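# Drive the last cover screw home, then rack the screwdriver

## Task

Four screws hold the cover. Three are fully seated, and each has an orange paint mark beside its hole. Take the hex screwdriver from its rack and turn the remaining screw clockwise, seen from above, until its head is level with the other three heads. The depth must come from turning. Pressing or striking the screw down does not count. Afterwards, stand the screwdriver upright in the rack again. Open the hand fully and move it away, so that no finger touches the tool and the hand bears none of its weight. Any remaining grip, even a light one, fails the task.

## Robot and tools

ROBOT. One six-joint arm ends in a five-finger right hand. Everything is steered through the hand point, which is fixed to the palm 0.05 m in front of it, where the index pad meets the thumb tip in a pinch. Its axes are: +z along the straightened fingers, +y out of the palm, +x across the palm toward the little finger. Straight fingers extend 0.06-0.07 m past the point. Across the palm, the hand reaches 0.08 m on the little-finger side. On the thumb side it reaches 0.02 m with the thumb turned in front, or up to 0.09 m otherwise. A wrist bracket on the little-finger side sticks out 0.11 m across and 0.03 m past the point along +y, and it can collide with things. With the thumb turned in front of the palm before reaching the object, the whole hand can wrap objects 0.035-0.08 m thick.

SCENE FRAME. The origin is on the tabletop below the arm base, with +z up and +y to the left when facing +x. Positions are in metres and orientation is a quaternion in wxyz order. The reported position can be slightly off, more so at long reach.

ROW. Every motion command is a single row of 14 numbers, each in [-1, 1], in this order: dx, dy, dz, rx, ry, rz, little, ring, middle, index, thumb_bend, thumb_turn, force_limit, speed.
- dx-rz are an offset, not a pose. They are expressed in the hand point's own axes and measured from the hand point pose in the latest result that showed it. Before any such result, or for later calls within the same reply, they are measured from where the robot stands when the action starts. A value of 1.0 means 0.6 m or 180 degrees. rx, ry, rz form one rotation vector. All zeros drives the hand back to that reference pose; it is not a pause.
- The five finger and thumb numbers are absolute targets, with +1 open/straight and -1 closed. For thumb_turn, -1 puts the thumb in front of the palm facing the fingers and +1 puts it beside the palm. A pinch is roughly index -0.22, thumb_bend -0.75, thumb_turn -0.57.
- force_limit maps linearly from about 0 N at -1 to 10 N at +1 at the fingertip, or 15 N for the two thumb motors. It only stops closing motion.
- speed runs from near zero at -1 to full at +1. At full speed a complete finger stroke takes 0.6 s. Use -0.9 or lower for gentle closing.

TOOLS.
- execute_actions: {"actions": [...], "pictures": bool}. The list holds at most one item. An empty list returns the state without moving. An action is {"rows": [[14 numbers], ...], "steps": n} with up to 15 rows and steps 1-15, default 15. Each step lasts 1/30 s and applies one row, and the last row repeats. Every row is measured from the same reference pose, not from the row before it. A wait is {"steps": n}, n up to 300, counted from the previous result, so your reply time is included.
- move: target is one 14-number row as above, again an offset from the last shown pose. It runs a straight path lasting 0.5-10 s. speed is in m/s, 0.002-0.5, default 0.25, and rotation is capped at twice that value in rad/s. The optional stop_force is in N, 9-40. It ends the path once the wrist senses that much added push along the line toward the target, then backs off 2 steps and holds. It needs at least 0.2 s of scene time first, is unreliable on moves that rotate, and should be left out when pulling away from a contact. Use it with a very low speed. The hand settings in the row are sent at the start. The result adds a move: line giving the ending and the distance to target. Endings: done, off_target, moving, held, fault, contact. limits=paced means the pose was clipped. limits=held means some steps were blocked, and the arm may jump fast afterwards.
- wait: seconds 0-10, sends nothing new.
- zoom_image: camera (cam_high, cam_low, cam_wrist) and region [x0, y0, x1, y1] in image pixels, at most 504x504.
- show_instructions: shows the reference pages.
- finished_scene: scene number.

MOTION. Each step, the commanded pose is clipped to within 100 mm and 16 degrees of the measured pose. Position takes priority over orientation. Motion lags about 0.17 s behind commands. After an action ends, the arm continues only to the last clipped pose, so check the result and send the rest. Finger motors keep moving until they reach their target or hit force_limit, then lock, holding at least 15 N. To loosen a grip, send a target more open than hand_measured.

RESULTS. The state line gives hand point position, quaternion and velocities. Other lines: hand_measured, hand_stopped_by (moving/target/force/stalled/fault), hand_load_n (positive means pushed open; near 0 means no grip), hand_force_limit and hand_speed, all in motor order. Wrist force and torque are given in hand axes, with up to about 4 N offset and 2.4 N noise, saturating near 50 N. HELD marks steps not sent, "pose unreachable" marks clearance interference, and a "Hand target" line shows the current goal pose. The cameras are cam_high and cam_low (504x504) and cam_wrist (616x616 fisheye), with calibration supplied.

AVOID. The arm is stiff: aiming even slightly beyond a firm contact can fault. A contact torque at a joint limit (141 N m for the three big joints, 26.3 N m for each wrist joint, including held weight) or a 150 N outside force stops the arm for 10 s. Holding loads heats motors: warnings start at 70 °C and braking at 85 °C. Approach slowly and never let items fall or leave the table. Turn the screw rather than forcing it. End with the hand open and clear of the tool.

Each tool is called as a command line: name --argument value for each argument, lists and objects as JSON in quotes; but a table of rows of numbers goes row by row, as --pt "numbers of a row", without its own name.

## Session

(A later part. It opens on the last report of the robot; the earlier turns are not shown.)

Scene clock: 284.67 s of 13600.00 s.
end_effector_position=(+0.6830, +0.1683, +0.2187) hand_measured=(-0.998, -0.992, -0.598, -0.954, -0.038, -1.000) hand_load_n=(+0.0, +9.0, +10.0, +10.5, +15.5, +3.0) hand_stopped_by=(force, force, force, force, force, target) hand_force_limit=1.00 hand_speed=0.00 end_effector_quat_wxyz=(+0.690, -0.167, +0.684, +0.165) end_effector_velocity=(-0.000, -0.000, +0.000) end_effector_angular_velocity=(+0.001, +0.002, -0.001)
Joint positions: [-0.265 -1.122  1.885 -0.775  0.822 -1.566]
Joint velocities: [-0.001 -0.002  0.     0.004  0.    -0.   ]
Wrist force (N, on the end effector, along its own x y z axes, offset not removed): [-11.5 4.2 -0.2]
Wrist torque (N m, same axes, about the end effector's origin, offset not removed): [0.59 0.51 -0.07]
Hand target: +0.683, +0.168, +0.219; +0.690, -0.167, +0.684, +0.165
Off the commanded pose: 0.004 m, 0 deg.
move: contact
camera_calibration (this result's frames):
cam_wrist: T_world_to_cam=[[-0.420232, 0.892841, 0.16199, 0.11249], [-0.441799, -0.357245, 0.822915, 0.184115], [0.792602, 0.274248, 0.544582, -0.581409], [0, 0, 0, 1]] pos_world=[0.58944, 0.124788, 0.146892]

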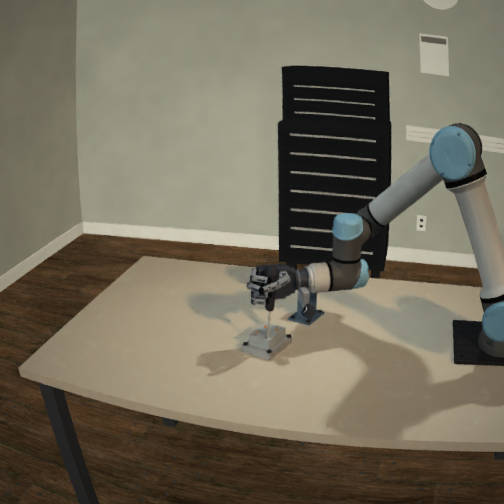

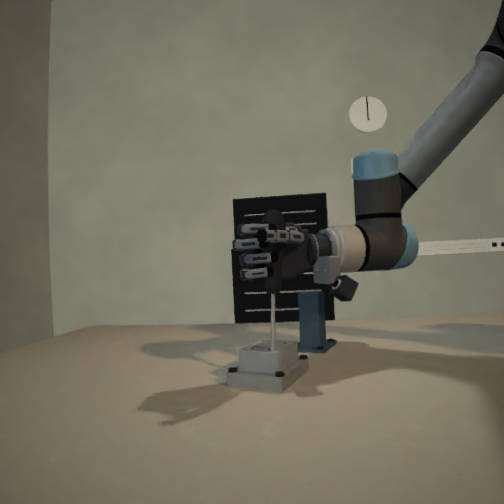

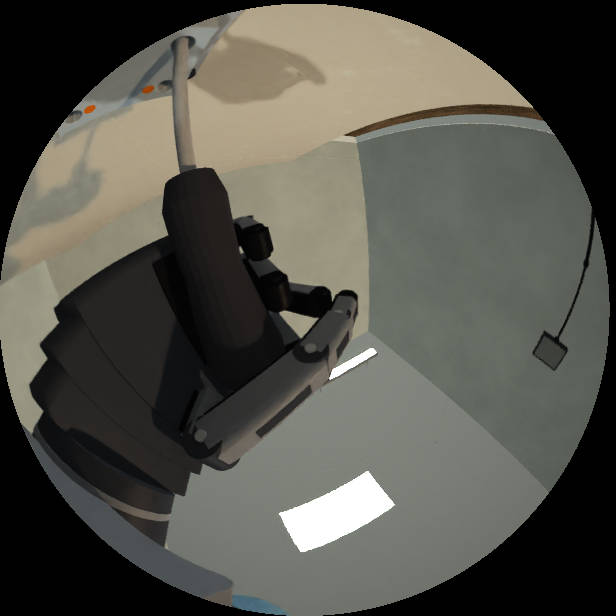

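execute_actions --actions '[]' --pictures false

move --target '[-0.0004,-0.0392,0.0183,0.1667,0,0,-1,-1,-1,-1,-1,-1,1,0]' --speed 0.15

move --target '[0,-0.0445,0.019,0.1889,0,0,-1,-1,-1,-1,-1,-1,1,0]' --speed 0.15

move --target '[-0.008,0,0,0,0,0,-1,-1,-1,-1,-1,-1,1,0]' --speed 0.03

move --target '[0,0.027,-0.083,-0.3548,0,0,-1,-1,-1,-1,-1,-1,1,0]' --speed 0.25

move --target '[0.014,0.0012,0,0,0.0003,0,-1,-1,-1,-1,-1,-1,1,0]' --speed 0.003 --stop_force 9

Scene clock: 289.27 s of 13600.00 s.
end_effector_position=(+0.6830, +0.1683, +0.2188) hand_measured=(-0.998, -0.992, -0.598, -0.954, -0.038, -1.000) hand_load_n=(+0.0, +9.0, +10.0, +10.5, +15.5, +2.5) hand_stopped_by=(force, force, force, force, force, target) hand_force_limit=1.00 hand_speed=0.00 end_effector_quat_wxyz=(+0.690, -0.167, +0.684, +0.165) end_effector_velocity=(-0.000, -0.000, -0.000) end_effector_angular_velocity=(+0.000, +0.001, -0.000)
Joint positions: [-0.265 -1.122  1.885 -0.774  0.822 -1.566]
Joint velocities: [-0.    -0.     0.     0.001 -0.     0.   ]
Wrist force (N, on the end effector, along its own x y z axes, offset not removed): [-5.8 4.8 0.5]
Wrist torque (N m, same axes, about the end effector's origin, offset not removed): [0.67 0.41 0.01]
Hand target: +0.683, +0.168, +0.219; +0.690, -0.167, +0.684, +0.165
Off the commanded pose: 0.004 m, 0 deg.
Steps of this call (steps 1 to 90: nothing new was sent; then 1.60 s passed at rest). Readings (end_effector_position | what the end effector reports):
1: (+0.6830, +0.1683, +0.2187) | hand_measured=(-0.998, -0.992, -0.598, -0.954, -0.038, -1.000) hand_load_n=(+0.0, +9.0, +10.0, +10.5, +15.5, +3.0) hand_stopped_by=(force, force, force, force, force, target) hand_force_limit=1.00 hand_speed=0.00
2: (+0.6829, +0.1683, +0.2187) | hand_measured=(-0.998, -0.992, -0.598, -0.954, -0.038, -1.000) hand_load_n=(+0.0, +9.0, +10.0, +10.5, +15.5, +3.0) hand_stopped_by=(force, force, force, force, force, target) hand_force_limit=1.00 hand_speed=0.00
4: (+0.6829, +0.1683, +0.2187) | hand_measured=(-0.998, -0.992, -0.598, -0.954, -0.038, -1.000) hand_load_n=(+0.0, +9.0, +10.0, +10.5, +15.5, +3.0) hand_stopped_by=(force, force, force, force, force, target) hand_force_limit=1.00 hand_speed=0.00
8: (+0.6829, +0.1683, +0.2187) | hand_measured=(-0.998, -0.992, -0.598, -0.954, -0.038, -1.000) hand_load_n=(+0.0, +9.0, +10.0, +10.5, +15.5, +3.0) hand_stopped_by=(force, force, force, force, force, target) hand_force_limit=1.00 hand_speed=0.00
90: the state above

Scene clock: 291.50 s of 13600.00 s.
end_effector_position=(+0.7034, +0.1525, +0.2193) hand_measured=(-0.998, -0.992, -0.598, -0.954, -0.038, -1.000) hand_load_n=(+0.0, +7.0, +10.0, +11.5, +15.5, +2.5) hand_stopped_by=(force, force, force, force, force, target) hand_force_limit=1.00 hand_speed=0.00 end_effector_quat_wxyz=(+0.710, +0.017, +0.704, -0.017) end_effector_velocity=(+0.001, -0.000, -0.000) end_effector_angular_velocity=(+0.000, -0.000, -0.016)
Joint positions: [-0.055 -1.169  1.96  -0.801  1.555 -1.569]
Joint velocities: [ 0.009  0.002 -0.003  0.001  0.025  0.   ]
Wrist force (N, on the end effector, along its own x y z axes, offset not removed): [1.3 0.6 0.2]
Wrist torque (N m, same axes, about the end effector's origin, offset not removed): [0.19 -0.02 -0.13]
Hand target: +0.704, +0.152, +0.219; +0.710, +0.018, +0.704, -0.018
Off the commanded pose: 0.000 m, 0 deg.
move: done
camera_calibration (this result's frames):
cam_wrist: T_world_to_cam=[[0.0801169, 0.982761, 0.16662, -0.231573], [-0.562494, -0.0934245, 0.821506, 0.231938], [0.822911, -0.159539, 0.545312, -0.548998], [0, 0, 0, 1]] pos_world=[0.600792, 0.161663, 0.147422]

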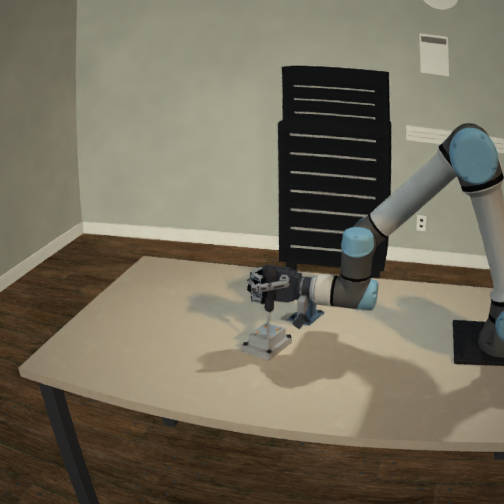

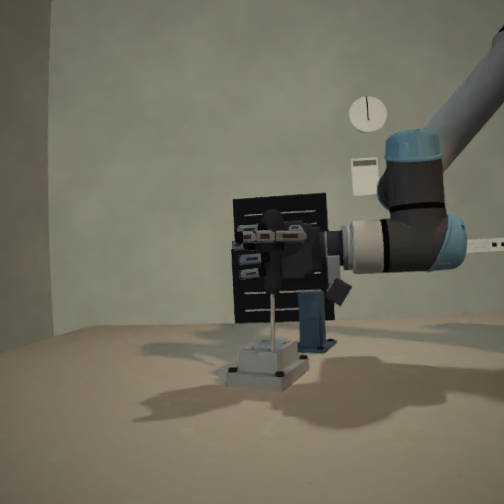

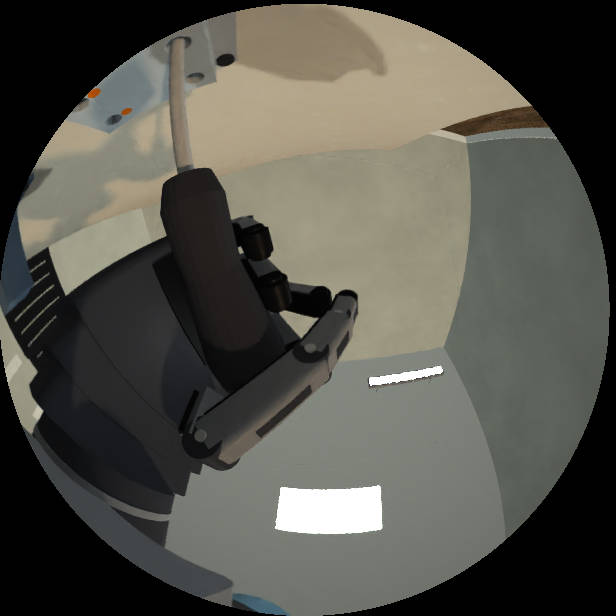

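Scene clock: 293.97 s of 13600.00 s.
end_effector_position=(+0.7136, +0.1254, +0.2194) hand_measured=(-0.998, -0.992, -0.598, -0.954, -0.038, -1.000) hand_load_n=(+0.0, +5.5, +10.0, +12.5, +15.5, +2.0) hand_stopped_by=(force, force, force, force, force, target) hand_force_limit=1.00 hand_speed=0.00 end_effector_quat_wxyz=(+0.674, +0.223, +0.668, -0.222) end_effector_velocity=(+0.000, -0.001, -0.000) end_effector_angular_velocity=(+0.002, +0.000, -0.018)
Joint positions: [ 0.198 -1.047  1.758 -0.722  2.398 -1.572]
Joint velocities: [ 0.005  0.006 -0.011  0.007  0.023  0.003]
Wrist force (N, on the end effector, along its own x y z axes, offset not removed): [2.2 -0.1 0.2]
Wrist torque (N m, same axes, about the end effector's origin, offset not removed): [0.21 -0.01 -0.22]
Hand target: +0.714, +0.125, +0.219; +0.674, +0.224, +0.668, -0.222
Off the commanded pose: 0.000 m, 0 deg.
move: done
camera_calibration (this result's frames):
cam_wrist: T_world_to_cam=[[0.61393, 0.770461, 0.1717, -0.561178], [-0.520883, 0.231983, 0.821501, 0.164541], [0.593103, -0.59378, 0.543741, -0.342933], [0, 0, 0, 1]] pos_world=[0.633625, 0.190568, 0.147651]

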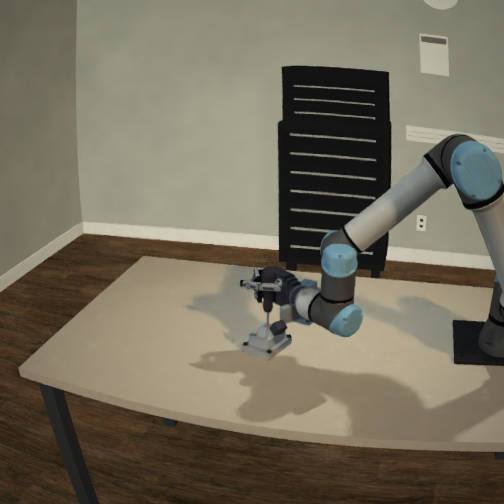

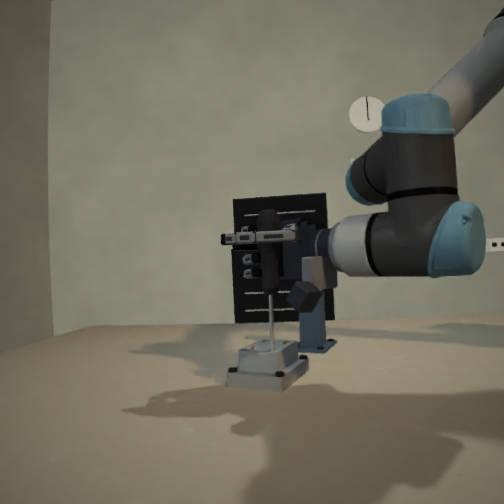

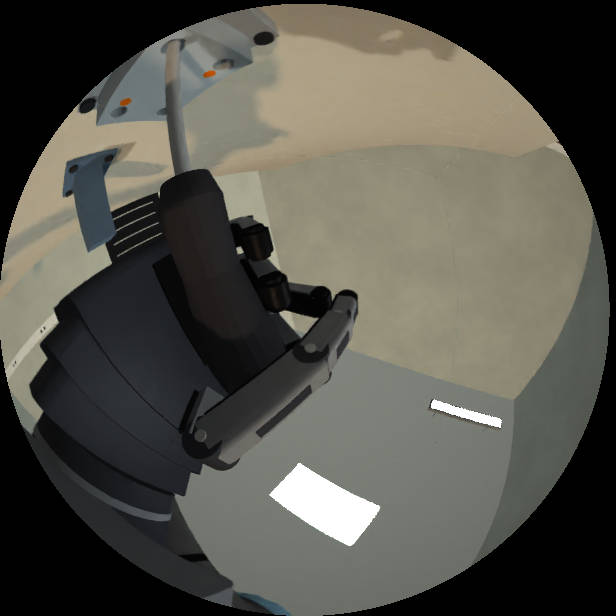

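Scene clock: 294.67 s of 13600.00 s.
end_effector_position=(+0.7135, +0.1255, +0.2239) hand_measured=(-0.998, -0.992, -0.598, -0.954, -0.038, -1.000) hand_load_n=(+0.0, +7.5, +10.0, +11.5, +15.5, +2.5) hand_stopped_by=(force, force, force, force, force, target) hand_force_limit=1.00 hand_speed=0.00 end_effector_quat_wxyz=(+0.674, +0.223, +0.668, -0.221) end_effector_velocity=(-0.000, +0.000, +0.002) end_effector_angular_velocity=(-0.000, +0.002, +0.001)
Joint positions: [ 0.198 -1.054  1.755 -0.712  2.398 -1.572]
Joint velocities: [ 0.    -0.003 -0.001  0.006 -0.001 -0.   ]
Wrist force (N, on the end effector, along its own x y z axes, offset not removed): [1.0 1.7 1.2]
Wrist torque (N m, same axes, about the end effector's origin, offset not removed): [0.23 -0.08 0.05]
Hand target: +0.714, +0.125, +0.224; +0.674, +0.223, +0.668, -0.222
Off the commanded pose: 0.000 m, 0 deg.
move: done
camera_calibration (this result's frames):
cam_wrist: T_world_to_cam=[[0.613813, 0.770525, 0.171828, -0.561944], [-0.520993, 0.231842, 0.821471, 0.160897], [0.593127, -0.593751, 0.543746, -0.34531], [0, 0, 0, 1]] pos_world=[0.633568, 0.190661, 0.152147]

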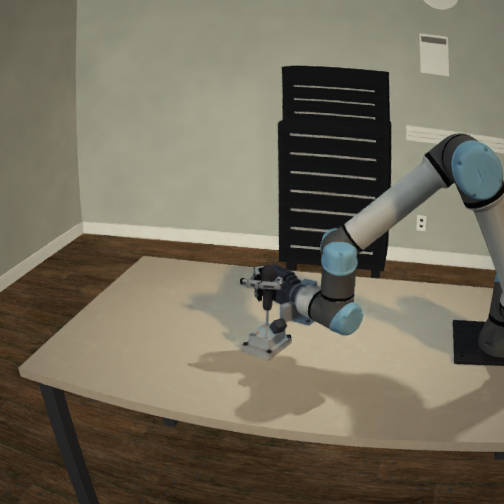

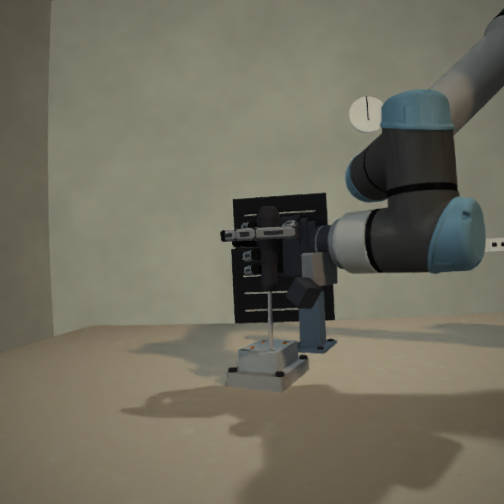

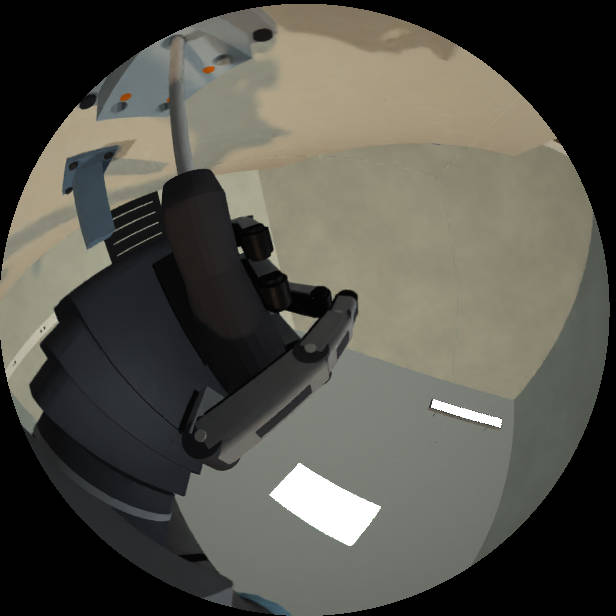

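Scene clock: 297.47 s of 13600.00 s.
end_effector_position=(+0.6830, +0.1680, +0.2235) hand_measured=(-0.998, -0.992, -0.598, -0.954, -0.038, -1.000) hand_load_n=(+0.0, +10.0, +10.0, +10.0, +15.5, +1.5) hand_stopped_by=(force, force, force, force, force, target) hand_force_limit=1.00 hand_speed=0.00 end_effector_quat_wxyz=(+0.690, -0.167, +0.684, +0.165) end_effector_velocity=(+0.000, +0.001, +0.000) end_effector_angular_velocity=(-0.001, +0.000, +0.017)
Joint positions: [-0.266 -1.13   1.881 -0.763  0.822 -1.566]
Joint velocities: [-0.003  0.005 -0.009  0.005 -0.02  -0.002]
Wrist force (N, on the end effector, along its own x y z axes, offset not removed): [1.2 2.4 1.1]
Wrist torque (N m, same axes, about the end effector's origin, offset not removed): [0.32 -0.15 0.04]
Hand target: +0.683, +0.168, +0.224; +0.690, -0.167, +0.684, +0.165
Off the commanded pose: 0.000 m, 0 deg.
move: done
camera_calibration (this result's frames):
cam_wrist: T_world_to_cam=[[-0.420164, 0.892877, 0.161968, 0.111939], [-0.441829, -0.357191, 0.822923, 0.180024], [0.792622, 0.2742, 0.544578, -0.584012], [0, 0, 0, 1]] pos_world=[0.589473, 0.124491, 0.151764]

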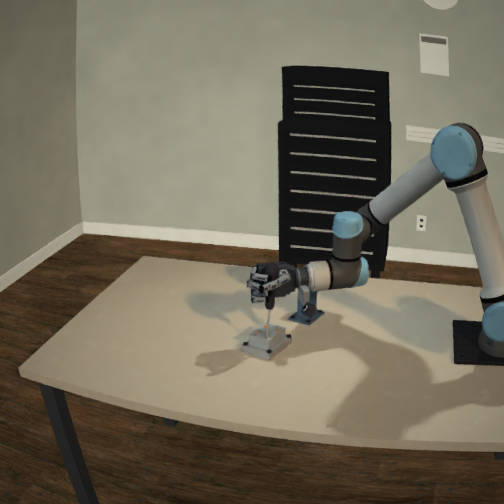

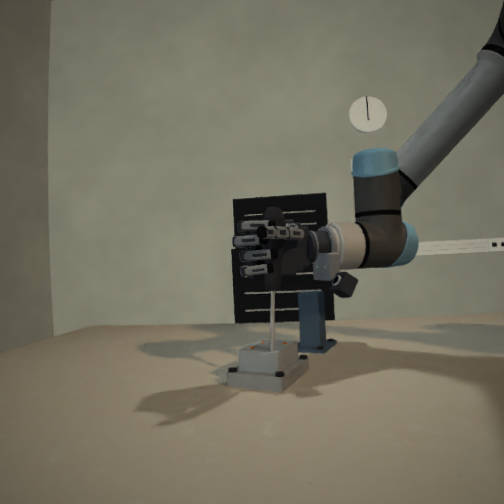

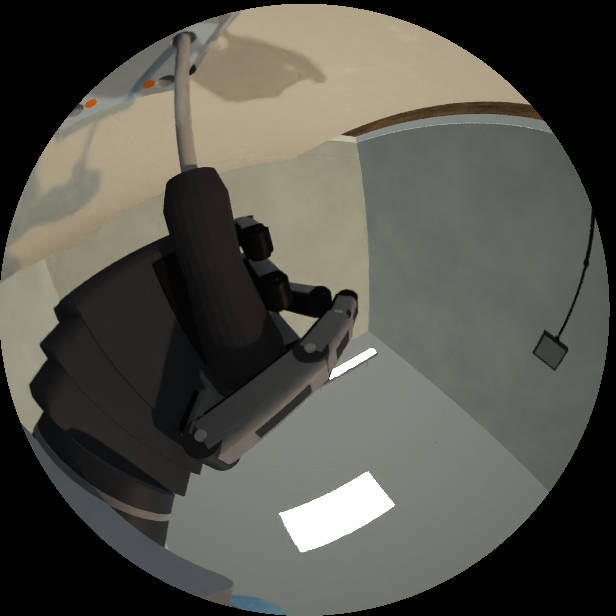

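Scene clock: 299.57 s of 13600.00 s.
end_effector_position=(+0.6829, +0.1684, +0.2185) hand_measured=(-0.998, -0.992, -0.598, -0.954, -0.038, -1.000) hand_load_n=(+0.0, +9.0, +10.0, +10.5, +15.5, +3.0) hand_stopped_by=(force, force, force, force, force, target) hand_force_limit=1.00 hand_speed=0.00 end_effector_quat_wxyz=(+0.690, -0.167, +0.685, +0.164) end_effector_velocity=(-0.000, -0.000, +0.000) end_effector_angular_velocity=(+0.000, +0.002, -0.000)
Joint positions: [-0.265 -1.122  1.885 -0.775  0.822 -1.567]
Joint velocities: [-0.001 -0.002  0.     0.004 -0.001 -0.   ]
Wrist force (N, on the end effector, along its own x y z axes, offset not removed): [-13.1 4.3 0.1]
Wrist torque (N m, same axes, about the end effector's origin, offset not removed): [0.66 0.71 -0.18]
Hand target: +0.683, +0.168, +0.219; +0.690, -0.167, +0.685, +0.165
Off the commanded pose: 0.003 m, 0 deg.
move: contact
camera_calibration (this result's frames):
cam_wrist: T_world_to_cam=[[-0.420146, 0.892923, 0.161756, 0.112382], [-0.441658, -0.356925, 0.82313, 0.184076], [0.792726, 0.274394, 0.544328, -0.5813], [0, 0, 0, 1]] pos_world=[0.589328, 0.124858, 0.146721]

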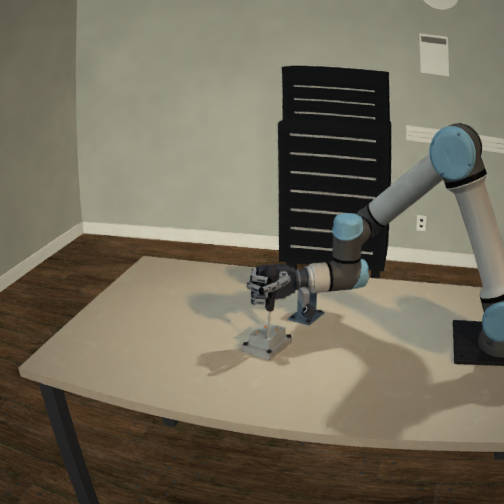

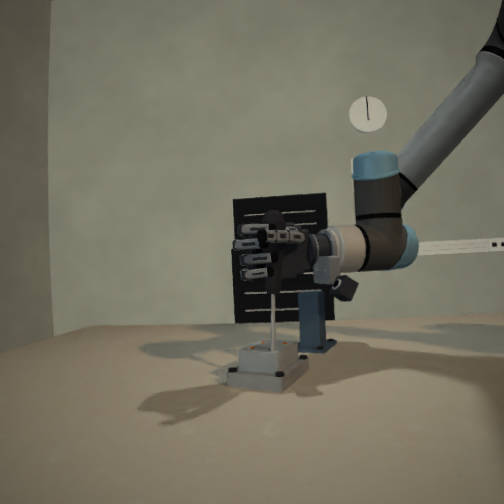

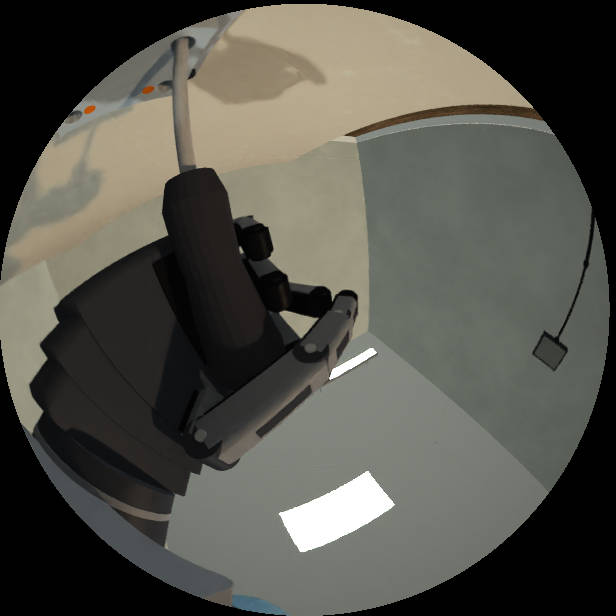

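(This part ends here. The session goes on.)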